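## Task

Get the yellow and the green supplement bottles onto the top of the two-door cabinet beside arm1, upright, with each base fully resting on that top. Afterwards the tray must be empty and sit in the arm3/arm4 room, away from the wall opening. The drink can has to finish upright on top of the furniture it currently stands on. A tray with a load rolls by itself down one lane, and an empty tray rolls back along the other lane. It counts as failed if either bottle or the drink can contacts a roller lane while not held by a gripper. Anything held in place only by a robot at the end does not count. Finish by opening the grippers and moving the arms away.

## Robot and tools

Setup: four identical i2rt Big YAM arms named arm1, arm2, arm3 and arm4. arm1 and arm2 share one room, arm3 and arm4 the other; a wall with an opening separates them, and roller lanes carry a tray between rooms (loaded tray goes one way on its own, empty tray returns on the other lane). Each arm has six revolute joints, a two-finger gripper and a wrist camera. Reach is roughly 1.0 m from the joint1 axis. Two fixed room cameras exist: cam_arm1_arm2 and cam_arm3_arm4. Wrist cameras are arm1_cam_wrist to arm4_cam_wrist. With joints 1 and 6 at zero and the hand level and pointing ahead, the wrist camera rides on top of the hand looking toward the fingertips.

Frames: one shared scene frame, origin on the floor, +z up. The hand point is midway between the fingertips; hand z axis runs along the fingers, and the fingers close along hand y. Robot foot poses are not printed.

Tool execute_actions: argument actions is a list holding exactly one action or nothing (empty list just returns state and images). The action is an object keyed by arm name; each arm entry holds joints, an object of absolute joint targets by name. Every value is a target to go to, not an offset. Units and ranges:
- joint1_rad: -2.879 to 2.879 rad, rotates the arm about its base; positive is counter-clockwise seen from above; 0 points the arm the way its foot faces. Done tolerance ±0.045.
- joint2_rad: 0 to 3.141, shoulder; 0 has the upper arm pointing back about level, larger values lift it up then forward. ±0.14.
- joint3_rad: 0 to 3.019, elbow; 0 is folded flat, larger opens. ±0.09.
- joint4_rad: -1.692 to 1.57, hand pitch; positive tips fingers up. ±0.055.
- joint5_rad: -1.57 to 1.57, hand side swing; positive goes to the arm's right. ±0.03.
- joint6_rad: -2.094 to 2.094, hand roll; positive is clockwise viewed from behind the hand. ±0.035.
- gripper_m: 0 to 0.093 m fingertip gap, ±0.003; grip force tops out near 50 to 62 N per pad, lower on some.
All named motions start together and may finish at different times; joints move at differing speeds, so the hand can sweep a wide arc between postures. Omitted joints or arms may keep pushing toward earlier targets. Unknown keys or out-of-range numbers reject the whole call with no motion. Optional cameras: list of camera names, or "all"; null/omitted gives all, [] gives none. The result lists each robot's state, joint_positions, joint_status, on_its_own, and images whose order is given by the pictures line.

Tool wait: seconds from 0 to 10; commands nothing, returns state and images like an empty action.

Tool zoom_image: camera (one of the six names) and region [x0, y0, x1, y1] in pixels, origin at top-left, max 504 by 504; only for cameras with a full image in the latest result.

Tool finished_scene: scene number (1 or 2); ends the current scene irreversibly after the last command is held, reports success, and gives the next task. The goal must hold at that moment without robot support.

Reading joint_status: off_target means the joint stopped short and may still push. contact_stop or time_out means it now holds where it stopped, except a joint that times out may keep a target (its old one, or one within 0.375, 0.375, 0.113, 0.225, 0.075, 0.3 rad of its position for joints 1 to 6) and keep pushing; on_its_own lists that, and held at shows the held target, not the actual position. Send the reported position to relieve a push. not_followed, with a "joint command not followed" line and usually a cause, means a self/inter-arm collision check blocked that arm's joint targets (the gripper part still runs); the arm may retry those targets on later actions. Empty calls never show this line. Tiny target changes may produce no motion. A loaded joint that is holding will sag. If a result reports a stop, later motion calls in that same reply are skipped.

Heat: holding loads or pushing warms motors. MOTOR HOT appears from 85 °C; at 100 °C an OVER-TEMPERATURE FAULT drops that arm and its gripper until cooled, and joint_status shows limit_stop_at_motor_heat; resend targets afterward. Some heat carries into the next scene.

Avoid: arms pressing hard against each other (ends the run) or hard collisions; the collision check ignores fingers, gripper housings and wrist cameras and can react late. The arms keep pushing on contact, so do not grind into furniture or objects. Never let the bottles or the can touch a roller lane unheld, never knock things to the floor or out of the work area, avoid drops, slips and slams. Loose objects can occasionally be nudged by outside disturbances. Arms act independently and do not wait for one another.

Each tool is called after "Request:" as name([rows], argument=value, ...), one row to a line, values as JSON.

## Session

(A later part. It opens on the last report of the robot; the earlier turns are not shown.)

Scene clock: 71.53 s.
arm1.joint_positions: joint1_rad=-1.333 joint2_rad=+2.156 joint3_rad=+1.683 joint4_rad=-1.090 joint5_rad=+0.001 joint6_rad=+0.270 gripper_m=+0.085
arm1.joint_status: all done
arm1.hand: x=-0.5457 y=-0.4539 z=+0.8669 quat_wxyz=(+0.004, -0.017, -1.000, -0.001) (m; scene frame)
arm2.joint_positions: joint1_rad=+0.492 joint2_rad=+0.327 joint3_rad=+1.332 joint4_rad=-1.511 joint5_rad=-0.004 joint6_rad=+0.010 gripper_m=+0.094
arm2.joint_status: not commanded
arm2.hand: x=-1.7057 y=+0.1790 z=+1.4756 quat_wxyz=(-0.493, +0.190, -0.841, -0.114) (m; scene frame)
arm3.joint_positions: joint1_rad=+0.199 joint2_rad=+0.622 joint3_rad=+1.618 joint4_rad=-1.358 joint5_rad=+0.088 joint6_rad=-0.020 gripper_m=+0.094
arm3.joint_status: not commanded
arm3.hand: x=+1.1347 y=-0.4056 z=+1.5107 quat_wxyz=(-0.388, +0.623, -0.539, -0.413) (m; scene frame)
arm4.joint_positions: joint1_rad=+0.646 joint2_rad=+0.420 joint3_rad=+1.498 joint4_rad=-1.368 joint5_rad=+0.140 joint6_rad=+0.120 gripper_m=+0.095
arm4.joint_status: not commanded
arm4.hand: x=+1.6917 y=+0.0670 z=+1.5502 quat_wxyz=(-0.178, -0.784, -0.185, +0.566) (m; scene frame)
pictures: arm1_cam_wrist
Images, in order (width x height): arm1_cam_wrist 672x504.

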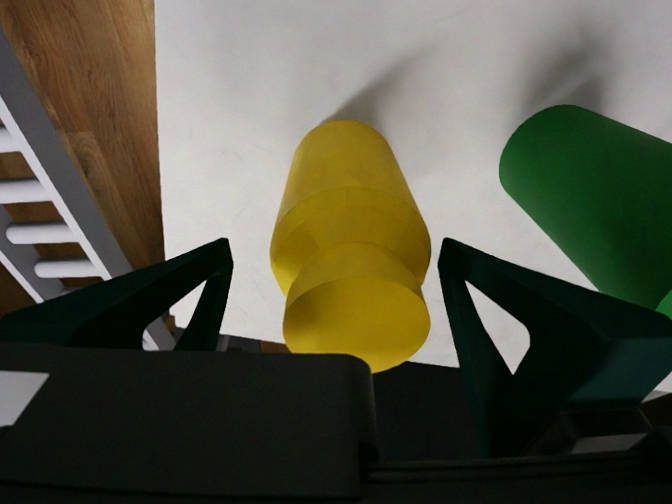

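Request:
execute_actions([
  {"arm1":{"joints":{"joint2_rad":1.75,"joint4_rad":-1.47}},"arm2":{"joints":{"joint1_rad":-0.3,"joint6_rad":-0.3,"joint2_rad":1.2,"joint3_rad":1.5,"joint4_rad":-1.5,"gripper_m":0.05}}},
], cameras=[])

Request:
execute_actions([
  {"arm1":{"joints":{"joint1_rad":-1.9,"joint2_rad":1.0,"joint3_rad":1.3,"joint4_rad":-1.4}},"arm2":{"joints":{"joint2_rad":2.48,"joint3_rad":1.82,"joint4_rad":-0.9}}},
], cameras=["arm2_cam_wrist","cam_arm1_arm2"])

Scene clock: 74.57 s.
arm1.joint_positions: joint1_rad=-1.333 joint2_rad=+1.730 joint3_rad=+1.715 joint4_rad=-1.462 joint5_rad=+0.001 joint6_rad=+0.270 gripper_m=+0.085
arm1.joint_status: all done
arm1.hand: x=-0.6153 y=-0.4718 z=+1.1222 quat_wxyz=(-0.038, -0.017, -0.999, -0.011) (m; scene frame)
arm2.joint_positions: joint1_rad=-0.299 joint2_rad=+1.204 joint3_rad=+1.477 joint4_rad=-1.511 joint5_rad=-0.002 joint6_rad=-0.290 gripper_m=+0.050
arm2.joint_status: all done
arm2.hand: x=-1.4255 y=-0.0008 z=+1.3364 quat_wxyz=(-0.158, -0.025, -0.986, +0.054) (m; scene frame)
arm3.joint_positions: joint1_rad=+0.199 joint2_rad=+0.622 joint3_rad=+1.618 joint4_rad=-1.358 joint5_rad=+0.088 joint6_rad=-0.020 gripper_m=+0.094
arm3.joint_status: not commanded
arm3.hand: x=+1.1347 y=-0.4056 z=+1.5107 quat_wxyz=(-0.388, +0.623, -0.539, -0.413) (m; scene frame)
arm4.joint_positions: joint1_rad=+0.646 joint2_rad=+0.420 joint3_rad=+1.498 joint4_rad=-1.368 joint5_rad=+0.140 joint6_rad=+0.120 gripper_m=+0.095
arm4.joint_status: not commanded
arm4.hand: x=+1.6917 y=+0.0670 z=+1.5502 quat_wxyz=(-0.178, -0.784, -0.185, +0.566) (m; scene frame)
pictures: none
No camera images: the call's "cameras" was empty. Leave "cameras" out to get every camera's image.

Scene clock: 76.47 s.
arm1.joint_positions: joint1_rad=-1.892 joint2_rad=+0.989 joint3_rad=+1.297 joint4_rad=-1.403 joint5_rad=+0.002 joint6_rad=+0.268 gripper_m=+0.085
arm1.joint_status: all done
arm1.hand: x=-0.8232 y=-0.7114 z=+1.2632 quat_wxyz=(-0.228, -0.283, -0.931, +0.009) (m; scene frame)
arm2.joint_positions: joint1_rad=-0.299 joint2_rad=+2.491 joint3_rad=+1.788 joint4_rad=-0.913 joint5_rad=-0.002 joint6_rad=-0.290 gripper_m=+0.050
arm2.joint_status: all done
arm2.hand: x=-1.1924 y=-0.0874 z=+0.7714 quat_wxyz=(+0.021, -0.026, -0.999, -0.005) (m; scene frame)
arm3.joint_positions: joint1_rad=+0.199 joint2_rad=+0.622 joint3_rad=+1.618 joint4_rad=-1.358 joint5_rad=+0.088 joint6_rad=-0.020 gripper_m=+0.094
arm3.joint_status: not commanded
arm3.hand: x=+1.1347 y=-0.4056 z=+1.5107 quat_wxyz=(-0.388, +0.623, -0.539, -0.413) (m; scene frame)
arm4.joint_positions: joint1_rad=+0.646 joint2_rad=+0.420 joint3_rad=+1.498 joint4_rad=-1.368 joint5_rad=+0.140 joint6_rad=+0.120 gripper_m=+0.095
arm4.joint_status: not commanded
arm4.hand: x=+1.6917 y=+0.0670 z=+1.5502 quat_wxyz=(-0.178, -0.784, -0.185, +0.566) (m; scene frame)
pictures: arm2_cam_wrist, cam_arm1_arm2
Images, in order (width x height): arm2_cam_wrist 672x504, cam_arm1_arm2 672x504.

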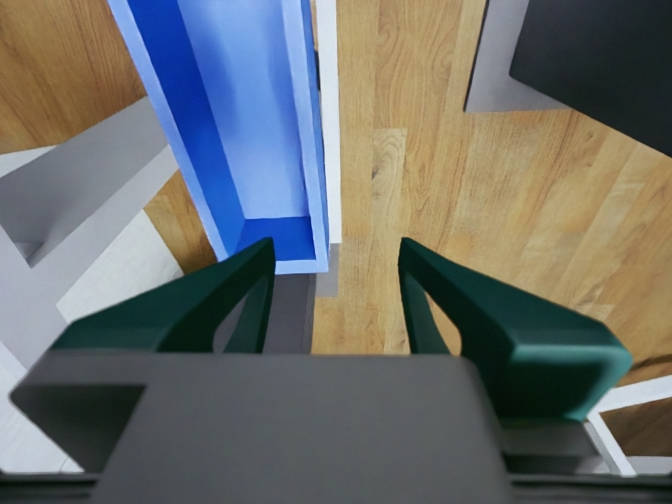

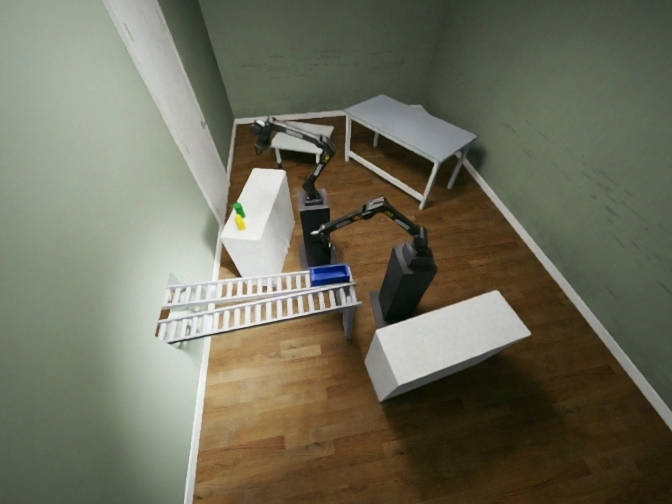

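Request:
execute_actions([
  {"arm2":{"joints":{"joint1_rad":-0.255,"joint6_rad":-0.31,"joint2_rad":2.6,"joint3_rad":1.88,"joint4_rad":-0.85}}},
], cameras=["arm2_cam_wrist"])

Scene clock: 78.40 s.
arm1.joint_positions: joint1_rad=-1.892 joint2_rad=+0.989 joint3_rad=+1.297 joint4_rad=-1.403 joint5_rad=+0.002 joint6_rad=+0.268 gripper_m=+0.085
arm1.joint_status: not commanded
arm1.hand: x=-0.8232 y=-0.7114 z=+1.2632 quat_wxyz=(-0.228, -0.283, -0.931, +0.009) (m; scene frame)
arm2.joint_positions: joint1_rad=-0.255 joint2_rad=+2.616 joint3_rad=+1.859 joint4_rad=-0.861 joint5_rad=-0.002 joint6_rad=-0.300 gripper_m=+0.050
arm2.joint_status: all done
arm2.hand: x=-1.1789 y=-0.0626 z=+0.7117 quat_wxyz=(+0.022, +0.001, -1.000, -0.005) (m; scene frame)
arm3.joint_positions: joint1_rad=+0.199 joint2_rad=+0.622 joint3_rad=+1.618 joint4_rad=-1.358 joint5_rad=+0.088 joint6_rad=-0.020 gripper_m=+0.094
arm3.joint_status: not commanded
arm3.hand: x=+1.1347 y=-0.4056 z=+1.5107 quat_wxyz=(-0.388, +0.623, -0.539, -0.413) (m; scene frame)
arm4.joint_positions: joint1_rad=+0.646 joint2_rad=+0.420 joint3_rad=+1.498 joint4_rad=-1.368 joint5_rad=+0.140 joint6_rad=+0.120 gripper_m=+0.095
arm4.joint_status: not commanded
arm4.hand: x=+1.6917 y=+0.0670 z=+1.5502 quat_wxyz=(-0.178, -0.784, -0.185, +0.566) (m; scene frame)
pictures: arm2_cam_wrist
Images, in order (width x height): arm2_cam_wrist 672x504.

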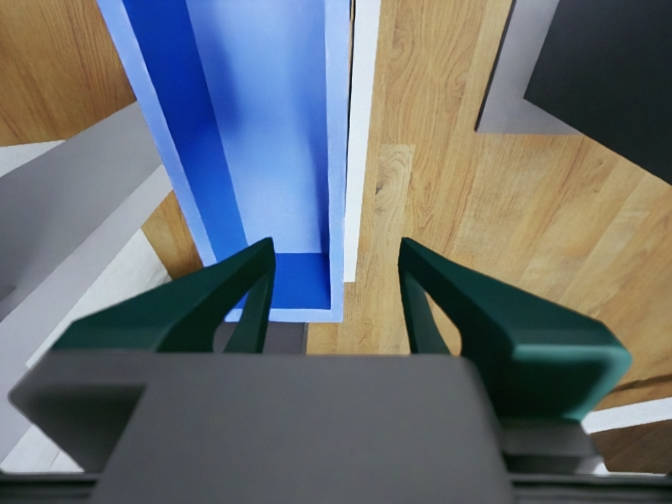

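Request:
execute_actions([
  {"arm2":{"joints":{"joint1_rad":-0.245,"joint2_rad":2.74,"joint3_rad":2.0,"joint4_rad":-0.8}}},
], cameras=["arm2_cam_wrist"])

Scene clock: 80.50 s.
arm1.joint_positions: joint1_rad=-1.892 joint2_rad=+0.989 joint3_rad=+1.297 joint4_rad=-1.403 joint5_rad=+0.002 joint6_rad=+0.268 gripper_m=+0.085
arm1.joint_status: not commanded
arm1.hand: x=-0.8232 y=-0.7114 z=+1.2632 quat_wxyz=(-0.228, -0.283, -0.931, +0.009) (m; scene frame)
arm2.joint_positions: joint1_rad=-0.255 joint2_rad=+2.753 joint3_rad=+1.974 joint4_rad=-0.811 joint5_rad=-0.002 joint6_rad=-0.300 gripper_m=+0.050
arm2.joint_status: all done
arm2.hand: x=-1.1644 y=-0.0674 z=+0.6545 quat_wxyz=(+0.009, +0.001, -1.000, -0.001) (m; scene frame)
arm3.joint_positions: joint1_rad=+0.199 joint2_rad=+0.622 joint3_rad=+1.618 joint4_rad=-1.358 joint5_rad=+0.088 joint6_rad=-0.020 gripper_m=+0.094
arm3.joint_status: not commanded
arm3.hand: x=+1.1347 y=-0.4056 z=+1.5107 quat_wxyz=(-0.388, +0.623, -0.539, -0.413) (m; scene frame)
arm4.joint_positions: joint1_rad=+0.646 joint2_rad=+0.420 joint3_rad=+1.498 joint4_rad=-1.368 joint5_rad=+0.140 joint6_rad=+0.120 gripper_m=+0.095
arm4.joint_status: not commanded
arm4.hand: x=+1.6917 y=+0.0670 z=+1.5502 quat_wxyz=(-0.178, -0.784, -0.185, +0.566) (m; scene frame)
pictures: arm2_cam_wrist
Images, in order (width x height): arm2_cam_wrist 672x504.

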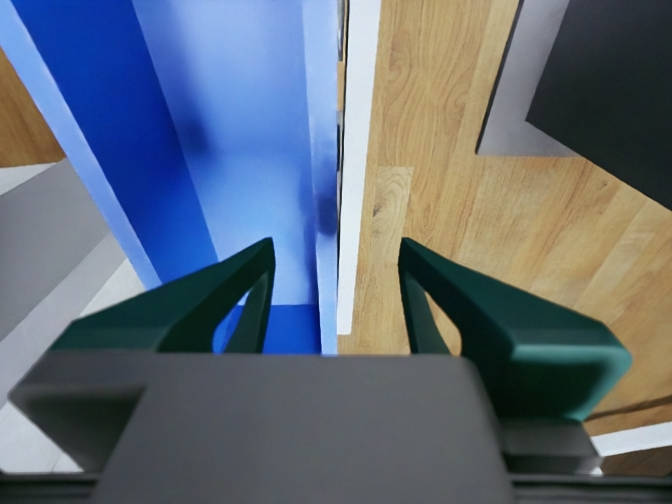

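Request:
execute_actions([
  {"arm2":{"joints":{"joint1_rad":-0.232,"joint2_rad":2.81,"joint3_rad":2.0,"joint4_rad":-0.735}}},
], cameras=["arm2_cam_wrist"])

Scene clock: 81.80 s.
arm1.joint_positions: joint1_rad=-1.892 joint2_rad=+0.989 joint3_rad=+1.297 joint4_rad=-1.403 joint5_rad=+0.002 joint6_rad=+0.268 gripper_m=+0.085
arm1.joint_status: not commanded
arm1.hand: x=-0.8232 y=-0.7114 z=+1.2632 quat_wxyz=(-0.228, -0.283, -0.931, +0.009) (m; scene frame)
arm2.joint_positions: joint1_rad=-0.241 joint2_rad=+2.820 joint3_rad=+1.975 joint4_rad=-0.751 joint5_rad=-0.002 joint6_rad=-0.300 gripper_m=+0.050
arm2.joint_status: all done
arm2.hand: x=-1.1758 y=-0.0541 z=+0.6120 quat_wxyz=(+0.012, +0.008, -1.000, -0.001) (m; scene frame)
arm3.joint_positions: joint1_rad=+0.199 joint2_rad=+0.622 joint3_rad=+1.618 joint4_rad=-1.358 joint5_rad=+0.088 joint6_rad=-0.020 gripper_m=+0.094
arm3.joint_status: not commanded
arm3.hand: x=+1.1347 y=-0.4056 z=+1.5107 quat_wxyz=(-0.388, +0.623, -0.539, -0.413) (m; scene frame)
arm4.joint_positions: joint1_rad=+0.646 joint2_rad=+0.420 joint3_rad=+1.498 joint4_rad=-1.368 joint5_rad=+0.140 joint6_rad=+0.120 gripper_m=+0.095
arm4.joint_status: not commanded
arm4.hand: x=+1.6917 y=+0.0670 z=+1.5502 quat_wxyz=(-0.178, -0.784, -0.185, +0.566) (m; scene frame)
pictures: arm2_cam_wrist
Images, in order (width x height): arm2_cam_wrist 672x504.

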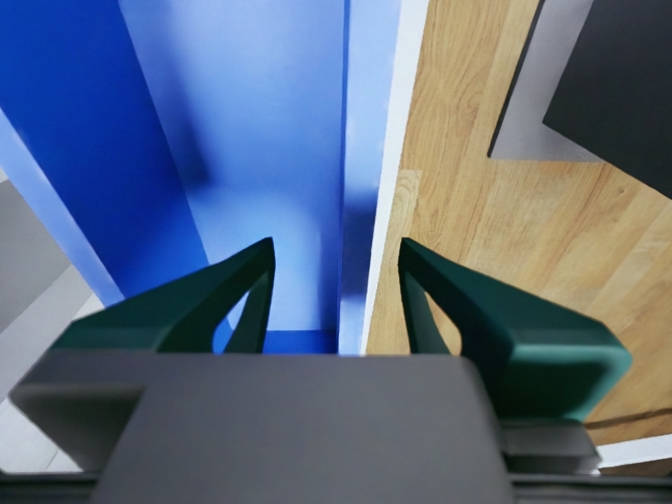

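Request:
execute_actions([
  {"arm2":{"joints":{"joint1_rad":-0.25,"joint2_rad":2.835,"joint3_rad":2.0,"joint4_rad":-0.72}}},
], cameras=[])

Request:
execute_actions([
  {"arm2":{"joints":{"gripper_m":0.0}}},
], cameras=["arm2_cam_wrist"])

Scene clock: 83.07 s.
arm1.joint_positions: joint1_rad=-1.892 joint2_rad=+0.989 joint3_rad=+1.297 joint4_rad=-1.403 joint5_rad=+0.002 joint6_rad=+0.268 gripper_m=+0.085
arm1.joint_status: not commanded
arm1.hand: x=-0.8232 y=-0.7114 z=+1.2632 quat_wxyz=(-0.228, -0.283, -0.931, +0.009) (m; scene frame)
arm2.joint_positions: joint1_rad=-0.241 joint2_rad=+2.829 joint3_rad=+1.975 joint4_rad=-0.737 joint5_rad=-0.002 joint6_rad=-0.300 gripper_m=+0.050
arm2.joint_status: all done
arm2.hand: x=-1.1766 y=-0.0539 z=+0.6062 quat_wxyz=(+0.009, +0.008, -1.000, -0.001) (m; scene frame)
arm3.joint_positions: joint1_rad=+0.199 joint2_rad=+0.622 joint3_rad=+1.618 joint4_rad=-1.358 joint5_rad=+0.088 joint6_rad=-0.020 gripper_m=+0.094
arm3.joint_status: not commanded
arm3.hand: x=+1.1347 y=-0.4056 z=+1.5107 quat_wxyz=(-0.388, +0.623, -0.539, -0.413) (m; scene frame)
arm4.joint_positions: joint1_rad=+0.646 joint2_rad=+0.420 joint3_rad=+1.498 joint4_rad=-1.368 joint5_rad=+0.140 joint6_rad=+0.120 gripper_m=+0.095
arm4.joint_status: not commanded
arm4.hand: x=+1.6917 y=+0.0670 z=+1.5502 quat_wxyz=(-0.178, -0.784, -0.185, +0.566) (m; scene frame)
pictures: none
No camera images: the call's "cameras" was empty. Leave "cameras" out to get every camera's image.

Scene clock: 83.67 s.
arm1.joint_positions: joint1_rad=-1.892 joint2_rad=+0.989 joint3_rad=+1.297 joint4_rad=-1.403 joint5_rad=+0.002 joint6_rad=+0.268 gripper_m=+0.085
arm1.joint_status: not commanded
arm1.hand: x=-0.8232 y=-0.7114 z=+1.2632 quat_wxyz=(-0.228, -0.283, -0.931, +0.009) (m; scene frame)
arm2.joint_positions: joint1_rad=-0.242 joint2_rad=+2.829 joint3_rad=+1.975 joint4_rad=-0.734 joint5_rad=+0.001 joint6_rad=-0.302 gripper_m=+0.011
arm2.joint_status: gripper_m off_target (ended at +0.011, target +0.000)
arm2.hand: x=-1.1764 y=-0.0554 z=+0.6062 quat_wxyz=(+0.008, +0.009, -1.000, +0.001) (m; scene frame)
arm3.joint_positions: joint1_rad=+0.199 joint2_rad=+0.622 joint3_rad=+1.618 joint4_rad=-1.358 joint5_rad=+0.088 joint6_rad=-0.020 gripper_m=+0.094
arm3.joint_status: not commanded
arm3.hand: x=+1.1347 y=-0.4056 z=+1.5107 quat_wxyz=(-0.388, +0.623, -0.539, -0.413) (m; scene frame)
arm4.joint_positions: joint1_rad=+0.646 joint2_rad=+0.420 joint3_rad=+1.498 joint4_rad=-1.368 joint5_rad=+0.140 joint6_rad=+0.120 gripper_m=+0.095
arm4.joint_status: not commanded
arm4.hand: x=+1.6917 y=+0.0670 z=+1.5502 quat_wxyz=(-0.178, -0.784, -0.185, +0.566) (m; scene frame)
pictures: arm2_cam_wrist
Images, in order (width x height): arm2_cam_wrist 672x504.

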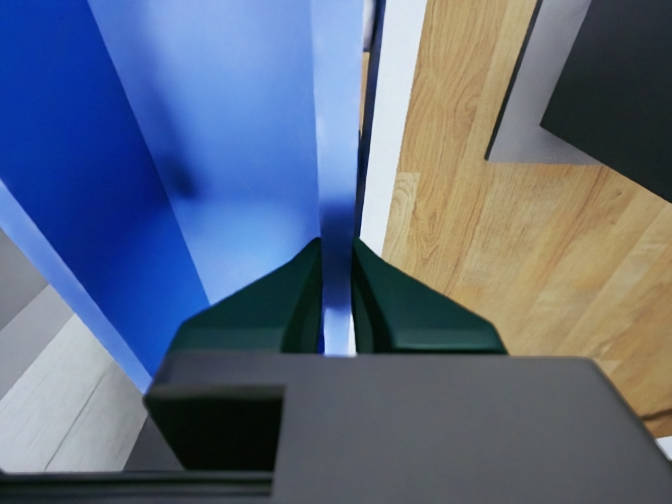

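Gripped. Lift.

Request:
execute_actions([
  {"arm2":{"joints":{"joint2_rad":2.55,"joint4_rad":-1.01}}},
], cameras=["cam_arm1_arm2"])

Request:
execute_actions([
  {"arm2":{"joints":{"joint2_rad":2.22,"joint3_rad":2.0,"joint4_rad":-1.35}}},
], cameras=["cam_arm1_arm2","arm2_cam_wrist"])

Scene clock: 88.40 s.
arm1.joint_positions: joint1_rad=-1.892 joint2_rad=+0.989 joint3_rad=+1.297 joint4_rad=-1.403 joint5_rad=+0.002 joint6_rad=+0.268 gripper_m=+0.085
arm1.joint_status: not commanded
arm1.hand: x=-0.8232 y=-0.7114 z=+1.2632 quat_wxyz=(-0.228, -0.283, -0.931, +0.009) (m; scene frame)
arm2.joint_positions: joint1_rad=-0.242 joint2_rad=+2.577 joint3_rad=+1.985 joint4_rad=-0.994 joint5_rad=+0.001 joint6_rad=-0.303 gripper_m=+0.011
arm2.joint_status: all done
arm2.hand: x=-1.1367 y=-0.0659 z=+0.7745 quat_wxyz=(+0.008, +0.009, -1.000, +0.002) (m; scene frame)
arm3.joint_positions: joint1_rad=+0.199 joint2_rad=+0.622 joint3_rad=+1.618 joint4_rad=-1.358 joint5_rad=+0.088 joint6_rad=-0.020 gripper_m=+0.094
arm3.joint_status: not commanded
arm3.hand: x=+1.1347 y=-0.4056 z=+1.5107 quat_wxyz=(-0.388, +0.623, -0.539, -0.413) (m; scene frame)
arm4.joint_positions: joint1_rad=+0.646 joint2_rad=+0.420 joint3_rad=+1.498 joint4_rad=-1.368 joint5_rad=+0.140 joint6_rad=+0.120 gripper_m=+0.095
arm4.joint_status: not commanded
arm4.hand: x=+1.6917 y=+0.0670 z=+1.5502 quat_wxyz=(-0.178, -0.784, -0.185, +0.566) (m; scene frame)
pictures: cam_arm1_arm2
Images, in order (width x height): cam_arm1_arm2 672x504.

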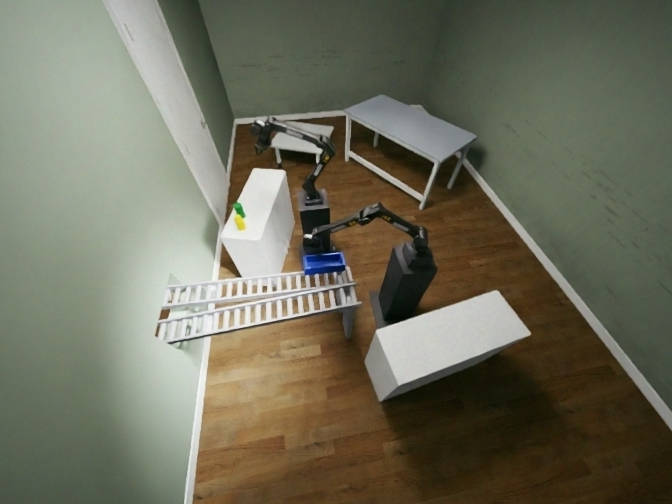

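Scene clock: 90.00 s.
arm1.joint_positions: joint1_rad=-1.892 joint2_rad=+0.989 joint3_rad=+1.297 joint4_rad=-1.403 joint5_rad=+0.002 joint6_rad=+0.268 gripper_m=+0.085
arm1.joint_status: not commanded
arm1.hand: x=-0.8232 y=-0.7114 z=+1.2632 quat_wxyz=(-0.228, -0.283, -0.931, +0.009) (m; scene frame)
arm2.joint_positions: joint1_rad=-0.242 joint2_rad=+2.252 joint3_rad=+1.980 joint4_rad=-1.333 joint5_rad=+0.001 joint6_rad=-0.303 gripper_m=+0.011
arm2.joint_status: all done
arm2.hand: x=-1.1543 y=-0.0593 z=+0.9917 quat_wxyz=(+0.016, +0.009, -1.000, -0.001) (m; scene frame)
arm3.joint_positions: joint1_rad=+0.199 joint2_rad=+0.622 joint3_rad=+1.618 joint4_rad=-1.358 joint5_rad=+0.088 joint6_rad=-0.020 gripper_m=+0.094
arm3.joint_status: not commanded
arm3.hand: x=+1.1347 y=-0.4056 z=+1.5107 quat_wxyz=(-0.388, +0.623, -0.539, -0.413) (m; scene frame)
arm4.joint_positions: joint1_rad=+0.646 joint2_rad=+0.420 joint3_rad=+1.498 joint4_rad=-1.368 joint5_rad=+0.140 joint6_rad=+0.120 gripper_m=+0.095
arm4.joint_status: not commanded
arm4.hand: x=+1.6917 y=+0.0670 z=+1.5502 quat_wxyz=(-0.178, -0.784, -0.185, +0.566) (m; scene frame)
pictures: arm2_cam_wrist, cam_arm1_arm2
Images, in order (width x height): arm2_cam_wrist 672x504, cam_arm1_arm2 672x504.

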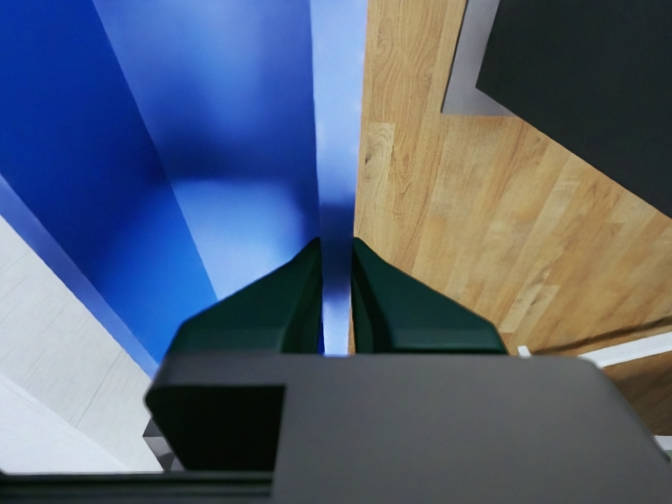

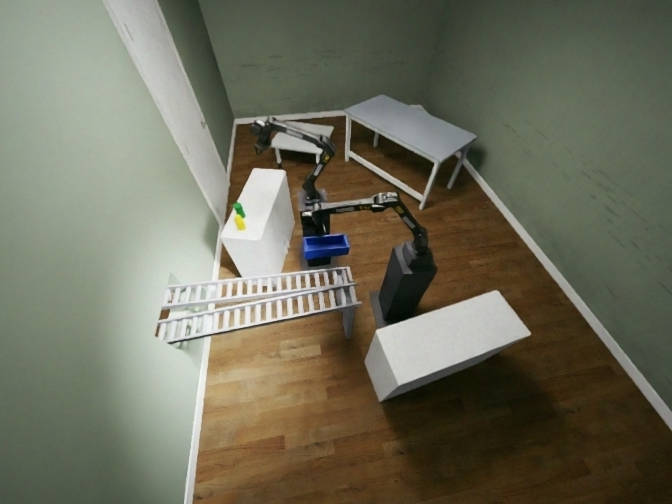

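Request:
execute_actions([
  {"arm2":{"joints":{"joint1_rad":0.14,"joint6_rad":0.08}}},
], cameras=[])

Request:
execute_actions([
  {"arm2":{"joints":{"joint2_rad":2.45,"joint3_rad":1.99,"joint4_rad":-1.1}}},
], cameras=["cam_arm1_arm2","arm2_cam_wrist"])

Scene clock: 92.47 s.
arm1.joint_positions: joint1_rad=-1.892 joint2_rad=+0.989 joint3_rad=+1.297 joint4_rad=-1.403 joint5_rad=+0.002 joint6_rad=+0.268 gripper_m=+0.085
arm1.joint_status: not commanded
arm1.hand: x=-0.8232 y=-0.7114 z=+1.2632 quat_wxyz=(-0.228, -0.283, -0.931, +0.009) (m; scene frame)
arm2.joint_positions: joint1_rad=+0.131 joint2_rad=+2.252 joint3_rad=+1.980 joint4_rad=-1.333 joint5_rad=+0.003 joint6_rad=+0.070 gripper_m=+0.011
arm2.joint_status: all done
arm2.hand: x=-1.1296 y=+0.1882 z=+0.9900 quat_wxyz=(+0.016, +0.009, -1.000, +0.006) (m; scene frame)
arm3.joint_positions: joint1_rad=+0.199 joint2_rad=+0.622 joint3_rad=+1.618 joint4_rad=-1.358 joint5_rad=+0.088 joint6_rad=-0.020 gripper_m=+0.094
arm3.joint_status: not commanded
arm3.hand: x=+1.1347 y=-0.4056 z=+1.5107 quat_wxyz=(-0.388, +0.623, -0.539, -0.413) (m; scene frame)
arm4.joint_positions: joint1_rad=+0.646 joint2_rad=+0.420 joint3_rad=+1.498 joint4_rad=-1.368 joint5_rad=+0.140 joint6_rad=+0.120 gripper_m=+0.095
arm4.joint_status: not commanded
arm4.hand: x=+1.6917 y=+0.0670 z=+1.5502 quat_wxyz=(-0.178, -0.784, -0.185, +0.566) (m; scene frame)
pictures: none
No camera images: the call's "cameras" was empty. Leave "cameras" out to get every camera's image.

Scene clock: 93.87 s.
arm1.joint_positions: joint1_rad=-1.892 joint2_rad=+0.989 joint3_rad=+1.297 joint4_rad=-1.403 joint5_rad=+0.002 joint6_rad=+0.268 gripper_m=+0.085
arm1.joint_status: not commanded
arm1.hand: x=-0.8232 y=-0.7114 z=+1.2632 quat_wxyz=(-0.228, -0.283, -0.931, +0.009) (m; scene frame)
arm2.joint_positions: joint1_rad=+0.131 joint2_rad=+2.479 joint3_rad=+1.957 joint4_rad=-1.112 joint5_rad=+0.003 joint6_rad=+0.072 gripper_m=+0.011
arm2.joint_status: all done
arm2.hand: x=-1.1244 y=+0.1876 z=+0.8306 quat_wxyz=(+0.031, +0.008, -0.999, +0.007) (m; scene frame)
arm3.joint_positions: joint1_rad=+0.199 joint2_rad=+0.622 joint3_rad=+1.618 joint4_rad=-1.358 joint5_rad=+0.088 joint6_rad=-0.020 gripper_m=+0.094
arm3.joint_status: not commanded
arm3.hand: x=+1.1347 y=-0.4056 z=+1.5107 quat_wxyz=(-0.388, +0.623, -0.539, -0.413) (m; scene frame)
arm4.joint_positions: joint1_rad=+0.646 joint2_rad=+0.420 joint3_rad=+1.498 joint4_rad=-1.368 joint5_rad=+0.140 joint6_rad=+0.120 gripper_m=+0.095
arm4.joint_status: not commanded
arm4.hand: x=+1.6917 y=+0.0670 z=+1.5502 quat_wxyz=(-0.178, -0.784, -0.185, +0.566) (m; scene frame)
pictures: arm2_cam_wrist, cam_arm1_arm2
Images, in order (width x height): arm2_cam_wrist 672x504, cam_arm1_arm2 672x504.

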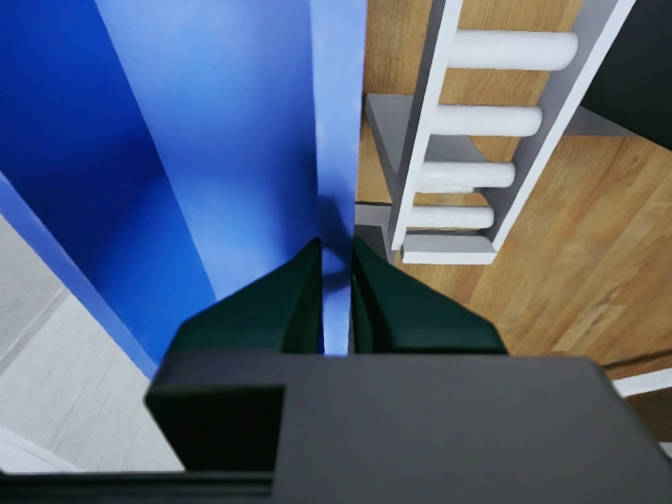

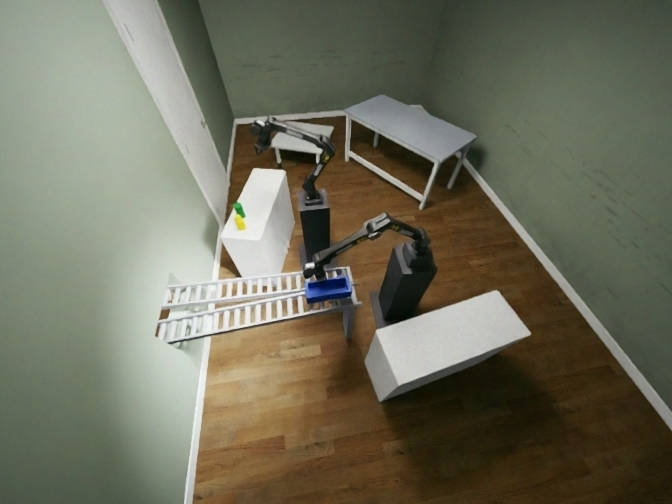

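Request:
execute_actions([
  {"arm2":{"joints":{"joint1_rad":0.15,"joint2_rad":2.5,"joint3_rad":1.99,"joint4_rad":-1.03}}},
], cameras=["cam_arm1_arm2","arm2_cam_wrist"])

Request:
zoom_image(camera="cam_arm1_arm2", region=[270,230,390,340])

Scene clock: 95.10 s.
arm1.joint_positions: joint1_rad=-1.892 joint2_rad=+0.989 joint3_rad=+1.297 joint4_rad=-1.403 joint5_rad=+0.002 joint6_rad=+0.268 gripper_m=+0.085
arm1.joint_status: not commanded
arm1.hand: x=-0.8232 y=-0.7114 z=+1.2632 quat_wxyz=(-0.228, -0.283, -0.931, +0.009) (m; scene frame)
arm2.joint_positions: joint1_rad=+0.139 joint2_rad=+2.509 joint3_rad=+1.957 joint4_rad=-1.046 joint5_rad=+0.003 joint6_rad=+0.072 gripper_m=+0.011
arm2.joint_status: all done
arm2.hand: x=-1.1170 y=+0.1942 z=+0.8097 quat_wxyz=(+0.014, +0.012, -1.000, +0.006) (m; scene frame)
arm3.joint_positions: joint1_rad=+0.199 joint2_rad=+0.622 joint3_rad=+1.618 joint4_rad=-1.358 joint5_rad=+0.088 joint6_rad=-0.020 gripper_m=+0.094
arm3.joint_status: not commanded
arm3.hand: x=+1.1347 y=-0.4056 z=+1.5107 quat_wxyz=(-0.388, +0.623, -0.539, -0.413) (m; scene frame)
arm4.joint_positions: joint1_rad=+0.646 joint2_rad=+0.420 joint3_rad=+1.498 joint4_rad=-1.368 joint5_rad=+0.140 joint6_rad=+0.120 gripper_m=+0.095
arm4.joint_status: not commanded
arm4.hand: x=+1.6917 y=+0.0670 z=+1.5502 quat_wxyz=(-0.178, -0.784, -0.185, +0.566) (m; scene frame)
pictures: arm2_cam_wrist, cam_arm1_arm2
Images, in order (width x height): arm2_cam_wrist 672x504, cam_arm1_arm2 672x504.

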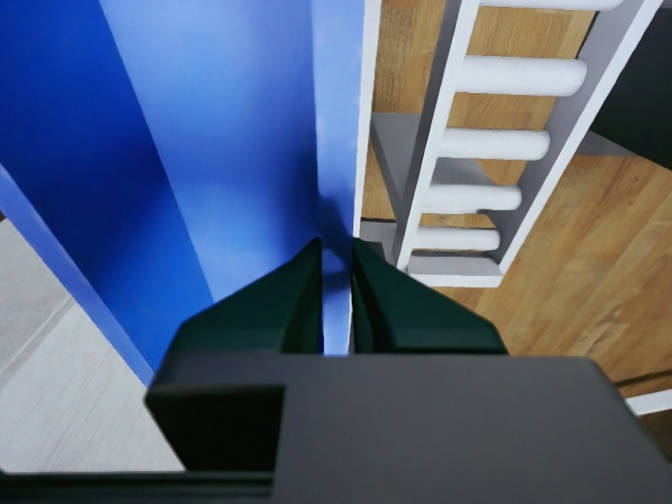

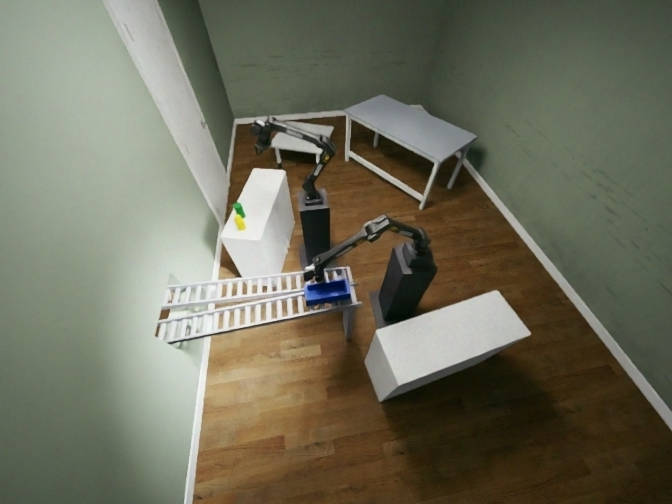

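Region (270, 230, 390, 340) of cam_arm1_arm2's 672x504 image, scaled by 4.200, with more detail than that image has; it fills the top 462 rows of this view, and the rest is white.

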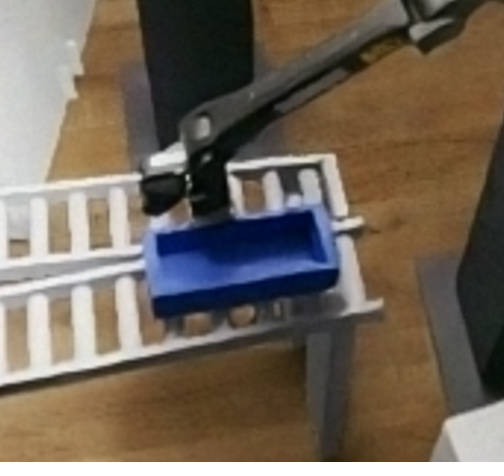

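Request:
execute_actions([
  {"arm2":{"joints":{"joint2_rad":2.54,"joint4_rad":-0.99}}},
], cameras=["cam_arm1_arm2","arm2_cam_wrist"])

Request:
zoom_image(camera="cam_arm1_arm2", region=[270,230,390,340])

Scene clock: 96.30 s.
arm1.joint_positions: joint1_rad=-1.892 joint2_rad=+0.989 joint3_rad=+1.297 joint4_rad=-1.403 joint5_rad=+0.002 joint6_rad=+0.268 gripper_m=+0.085
arm1.joint_status: not commanded
arm1.hand: x=-0.8232 y=-0.7114 z=+1.2632 quat_wxyz=(-0.228, -0.283, -0.931, +0.009) (m; scene frame)
arm2.joint_positions: joint1_rad=+0.139 joint2_rad=+2.546 joint3_rad=+1.957 joint4_rad=-1.008 joint5_rad=+0.003 joint6_rad=+0.072 gripper_m=+0.011
arm2.joint_status: all done
arm2.hand: x=-1.1181 y=+0.1939 z=+0.7854 quat_wxyz=(+0.013, +0.012, -1.000, +0.006) (m; scene frame)
arm3.joint_positions: joint1_rad=+0.199 joint2_rad=+0.622 joint3_rad=+1.618 joint4_rad=-1.358 joint5_rad=+0.088 joint6_rad=-0.020 gripper_m=+0.094
arm3.joint_status: not commanded
arm3.hand: x=+1.1347 y=-0.4056 z=+1.5107 quat_wxyz=(-0.388, +0.623, -0.539, -0.413) (m; scene frame)
arm4.joint_positions: joint1_rad=+0.646 joint2_rad=+0.420 joint3_rad=+1.498 joint4_rad=-1.368 joint5_rad=+0.140 joint6_rad=+0.120 gripper_m=+0.095
arm4.joint_status: not commanded
arm4.hand: x=+1.6917 y=+0.0670 z=+1.5502 quat_wxyz=(-0.178, -0.784, -0.185, +0.566) (m; scene frame)
pictures: arm2_cam_wrist, cam_arm1_arm2
Images, in order (width x height): arm2_cam_wrist 672x504, cam_arm1_arm2 672x504.

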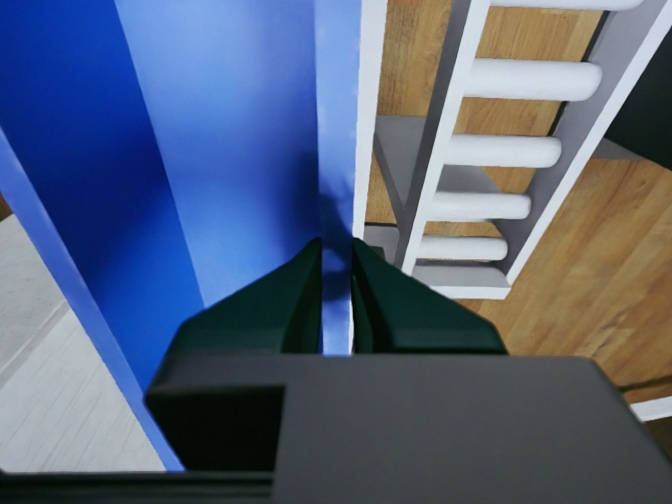

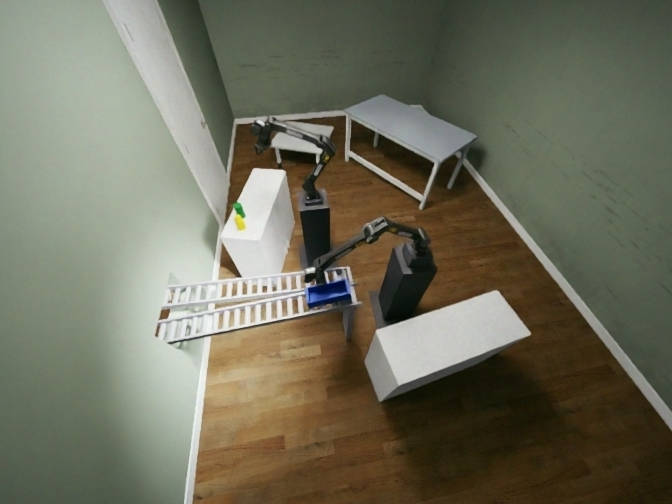

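Region (270, 230, 390, 340) of cam_arm1_arm2's 672x504 image, scaled by 4.200, with more detail than that image has; it fills the top 462 rows of this view, and the rest is white.

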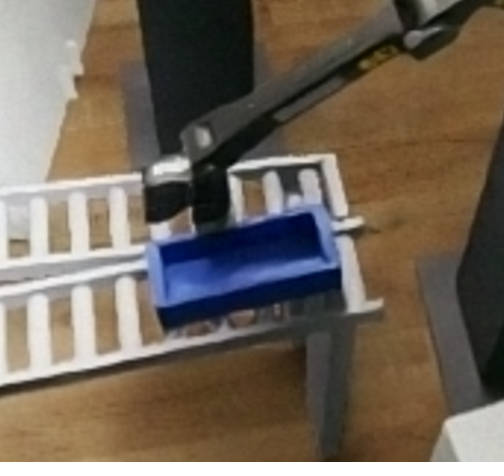

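Request:
execute_actions([
  {"arm2":{"joints":{"joint2_rad":2.56,"joint4_rad":-0.975}}},
], cameras=["arm2_cam_wrist"])

Request:
execute_actions([
  {"arm2":{"joints":{"gripper_m":0.04}}},
], cameras=[])

Request:
execute_actions([
  {"arm2":{"joints":{"joint2_rad":2.25,"joint4_rad":-1.3}}},
], cameras=["cam_arm1_arm2"])

Request:
execute_actions([
  {"arm2":{"joints":{"joint2_rad":1.2,"joint3_rad":1.5,"joint4_rad":-1.5}}},
], cameras=["cam_arm1_arm2","cam_arm3_arm4"])

Scene clock: 97.67 s.
arm1.joint_positions: joint1_rad=-1.892 joint2_rad=+0.989 joint3_rad=+1.297 joint4_rad=-1.403 joint5_rad=+0.002 joint6_rad=+0.268 gripper_m=+0.085
arm1.joint_status: not commanded
arm1.hand: x=-0.8232 y=-0.7114 z=+1.2632 quat_wxyz=(-0.228, -0.283, -0.931, +0.009) (m; scene frame)
arm2.joint_positions: joint1_rad=+0.140 joint2_rad=+2.551 joint3_rad=+1.957 joint4_rad=-0.996 joint5_rad=+0.003 joint6_rad=+0.072 gripper_m=+0.011
arm2.joint_status: all done
arm2.hand: x=-1.1169 y=+0.1943 z=+0.7815 quat_wxyz=(+0.009, +0.012, -1.000, +0.005) (m; scene frame)
arm3.joint_positions: joint1_rad=+0.199 joint2_rad=+0.622 joint3_rad=+1.618 joint4_rad=-1.358 joint5_rad=+0.088 joint6_rad=-0.020 gripper_m=+0.094
arm3.joint_status: not commanded
arm3.hand: x=+1.1347 y=-0.4056 z=+1.5107 quat_wxyz=(-0.388, +0.623, -0.539, -0.413) (m; scene frame)
arm4.joint_positions: joint1_rad=+0.646 joint2_rad=+0.420 joint3_rad=+1.498 joint4_rad=-1.368 joint5_rad=+0.140 joint6_rad=+0.120 gripper_m=+0.095
arm4.joint_status: not commanded
arm4.hand: x=+1.6917 y=+0.0670 z=+1.5502 quat_wxyz=(-0.178, -0.784, -0.185, +0.566) (m; scene frame)
pictures: arm2_cam_wrist
Images, in order (width x height): arm2_cam_wrist 672x504.

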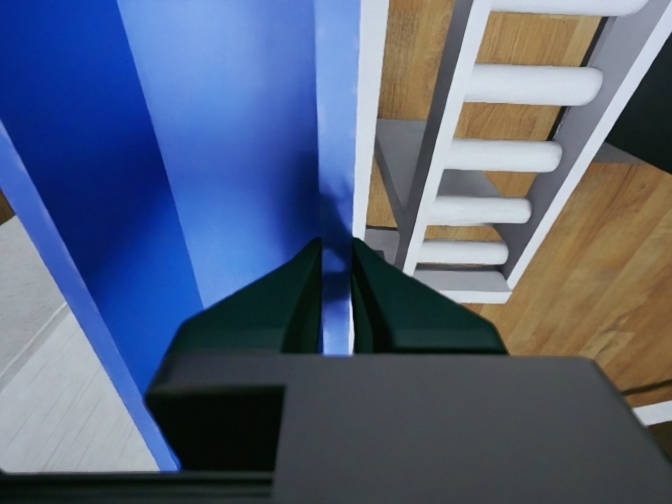

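Scene clock: 98.23 s.
arm1.joint_positions: joint1_rad=-1.892 joint2_rad=+0.989 joint3_rad=+1.297 joint4_rad=-1.403 joint5_rad=+0.002 joint6_rad=+0.268 gripper_m=+0.085
arm1.joint_status: not commanded
arm1.hand: x=-0.8232 y=-0.7114 z=+1.2632 quat_wxyz=(-0.228, -0.283, -0.931, +0.009) (m; scene frame)
arm2.joint_positions: joint1_rad=+0.140 joint2_rad=+2.554 joint3_rad=+1.957 joint4_rad=-0.992 joint5_rad=+0.000 joint6_rad=+0.072 gripper_m=+0.040
arm2.joint_status: all done
arm2.hand: x=-1.1166 y=+0.1950 z=+0.7799 quat_wxyz=(+0.009, +0.012, -1.000, +0.004) (m; scene frame)
arm3.joint_positions: joint1_rad=+0.199 joint2_rad=+0.622 joint3_rad=+1.618 joint4_rad=-1.358 joint5_rad=+0.088 joint6_rad=-0.020 gripper_m=+0.094
arm3.joint_status: not commanded
arm3.hand: x=+1.1347 y=-0.4056 z=+1.5107 quat_wxyz=(-0.388, +0.623, -0.539, -0.413) (m; scene frame)
arm4.joint_positions: joint1_rad=+0.646 joint2_rad=+0.420 joint3_rad=+1.498 joint4_rad=-1.368 joint5_rad=+0.140 joint6_rad=+0.120 gripper_m=+0.095
arm4.joint_status: not commanded
arm4.hand: x=+1.6917 y=+0.0670 z=+1.5502 quat_wxyz=(-0.178, -0.784, -0.185, +0.566) (m; scene frame)
pictures: none
No camera images: the call's "cameras" was empty. Leave "cameras" out to get every camera's image.

Scene clock: 99.77 s.
arm1.joint_positions: joint1_rad=-1.892 joint2_rad=+0.989 joint3_rad=+1.297 joint4_rad=-1.403 joint5_rad=+0.002 joint6_rad=+0.268 gripper_m=+0.085
arm1.joint_status: not commanded
arm1.hand: x=-0.8232 y=-0.7114 z=+1.2632 quat_wxyz=(-0.228, -0.283, -0.931, +0.009) (m; scene frame)
arm2.joint_positions: joint1_rad=+0.140 joint2_rad=+2.263 joint3_rad=+1.979 joint4_rad=-1.285 joint5_rad=+0.000 joint6_rad=+0.072 gripper_m=+0.040
arm2.joint_status: all done
arm2.hand: x=-1.1200 y=+0.1960 z=+0.9822 quat_wxyz=(-0.001, +0.012, -1.000, +0.003) (m; scene frame)
arm3.joint_positions: joint1_rad=+0.199 joint2_rad=+0.622 joint3_rad=+1.618 joint4_rad=-1.358 joint5_rad=+0.088 joint6_rad=-0.020 gripper_m=+0.094
arm3.joint_status: not commanded
arm3.hand: x=+1.1347 y=-0.4056 z=+1.5107 quat_wxyz=(-0.388, +0.623, -0.539, -0.413) (m; scene frame)
arm4.joint_positions: joint1_rad=+0.646 joint2_rad=+0.420 joint3_rad=+1.498 joint4_rad=-1.368 joint5_rad=+0.140 joint6_rad=+0.120 gripper_m=+0.095
arm4.joint_status: not commanded
arm4.hand: x=+1.6917 y=+0.0670 z=+1.5502 quat_wxyz=(-0.178, -0.784, -0.185, +0.566) (m; scene frame)
pictures: cam_arm1_arm2
Images, in order (width x height): cam_arm1_arm2 672x504.

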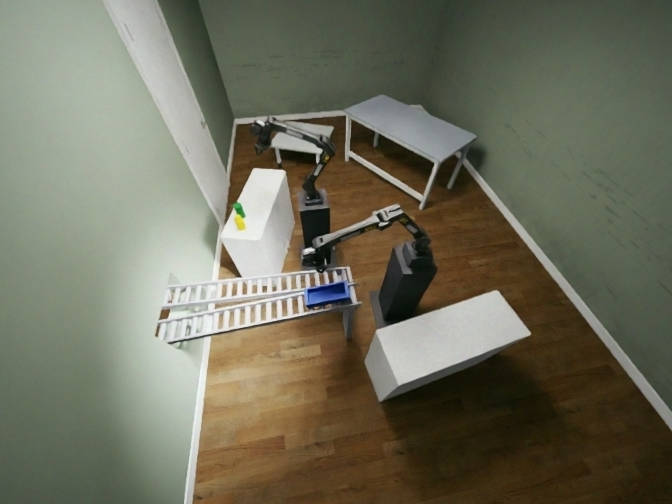

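Scene clock: 101.57 s.
arm1.joint_positions: joint1_rad=-1.892 joint2_rad=+0.989 joint3_rad=+1.297 joint4_rad=-1.403 joint5_rad=+0.002 joint6_rad=+0.268 gripper_m=+0.085
arm1.joint_status: not commanded
arm1.hand: x=-0.8232 y=-0.7114 z=+1.2632 quat_wxyz=(-0.228, -0.283, -0.931, +0.009) (m; scene frame)
arm2.joint_positions: joint1_rad=+0.140 joint2_rad=+1.202 joint3_rad=+1.493 joint4_rad=-1.486 joint5_rad=+0.000 joint6_rad=+0.072 gripper_m=+0.040
arm2.joint_status: all done
arm2.hand: x=-1.3970 y=+0.1714 z=+1.3452 quat_wxyz=(-0.186, +0.013, -0.982, -0.012) (m; scene frame)
arm3.joint_positions: joint1_rad=+0.199 joint2_rad=+0.622 joint3_rad=+1.618 joint4_rad=-1.358 joint5_rad=+0.088 joint6_rad=-0.020 gripper_m=+0.094
arm3.joint_status: not commanded
arm3.hand: x=+1.1347 y=-0.4056 z=+1.5107 quat_wxyz=(-0.388, +0.623, -0.539, -0.413) (m; scene frame)
arm4.joint_positions: joint1_rad=+0.646 joint2_rad=+0.420 joint3_rad=+1.498 joint4_rad=-1.368 joint5_rad=+0.140 joint6_rad=+0.120 gripper_m=+0.095
arm4.joint_status: not commanded
arm4.hand: x=+1.6917 y=+0.0670 z=+1.5502 quat_wxyz=(-0.178, -0.784, -0.185, +0.566) (m; scene frame)
pictures: cam_arm1_arm2, cam_arm3_arm4
Images, in order (width x height): cam_arm1_arm2 672x504, cam_arm3_arm4 672x504.

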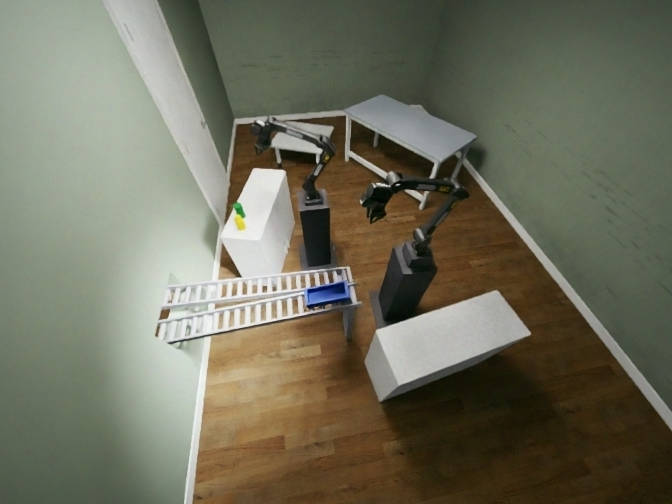

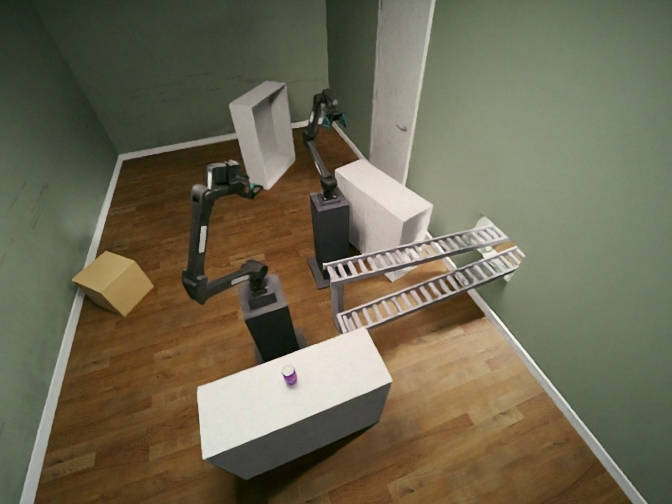

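Tray isn't rolling; look closer.

Request:
zoom_image(camera="cam_arm1_arm2", region=[270,250,390,340])

Region (270, 250, 390, 340) of cam_arm1_arm2's 672x504 image, scaled by 4.200, with more detail than that image has; it fills the top 378 rows of this view, and the rest is white.

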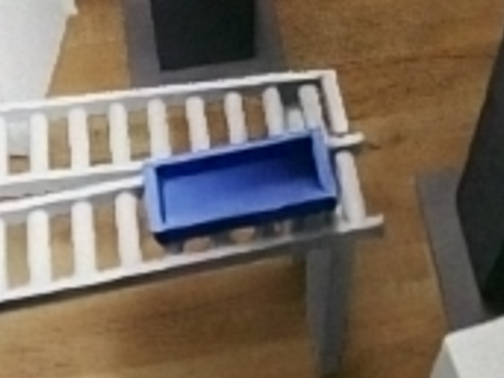

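Request:
execute_actions([
  {"arm2":{"joints":{"joint2_rad":2.4,"joint3_rad":1.99,"joint4_rad":-1.14,"gripper_m":0.05}}},
], cameras=["arm2_cam_wrist"])

Scene clock: 104.33 s.
arm1.joint_positions: joint1_rad=-1.892 joint2_rad=+0.989 joint3_rad=+1.297 joint4_rad=-1.403 joint5_rad=+0.002 joint6_rad=+0.268 gripper_m=+0.085
arm1.joint_status: not commanded
arm1.hand: x=-0.8232 y=-0.7114 z=+1.2632 quat_wxyz=(-0.228, -0.283, -0.931, +0.009) (m; scene frame)
arm2.joint_positions: joint1_rad=+0.140 joint2_rad=+2.404 joint3_rad=+1.956 joint4_rad=-1.146 joint5_rad=+0.000 joint6_rad=+0.072 gripper_m=+0.050
arm2.joint_status: all done
arm2.hand: x=-1.1167 y=+0.1957 z=+0.8798 quat_wxyz=(+0.011, +0.012, -1.000, +0.004) (m; scene frame)
arm3.joint_positions: joint1_rad=+0.199 joint2_rad=+0.622 joint3_rad=+1.618 joint4_rad=-1.358 joint5_rad=+0.088 joint6_rad=-0.020 gripper_m=+0.094
arm3.joint_status: not commanded
arm3.hand: x=+1.1347 y=-0.4056 z=+1.5107 quat_wxyz=(-0.388, +0.623, -0.539, -0.413) (m; scene frame)
arm4.joint_positions: joint1_rad=+0.646 joint2_rad=+0.420 joint3_rad=+1.498 joint4_rad=-1.368 joint5_rad=+0.140 joint6_rad=+0.120 gripper_m=+0.095
arm4.joint_status: not commanded
arm4.hand: x=+1.6917 y=+0.0670 z=+1.5502 quat_wxyz=(-0.178, -0.784, -0.185, +0.566) (m; scene frame)
pictures: arm2_cam_wrist
Images, in order (width x height): arm2_cam_wrist 672x504.

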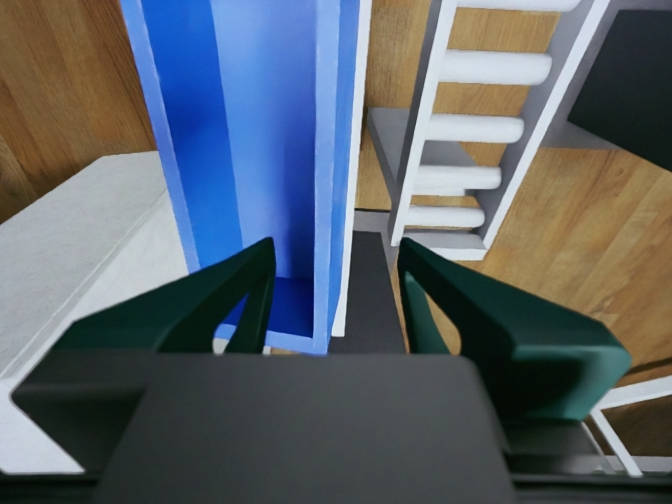

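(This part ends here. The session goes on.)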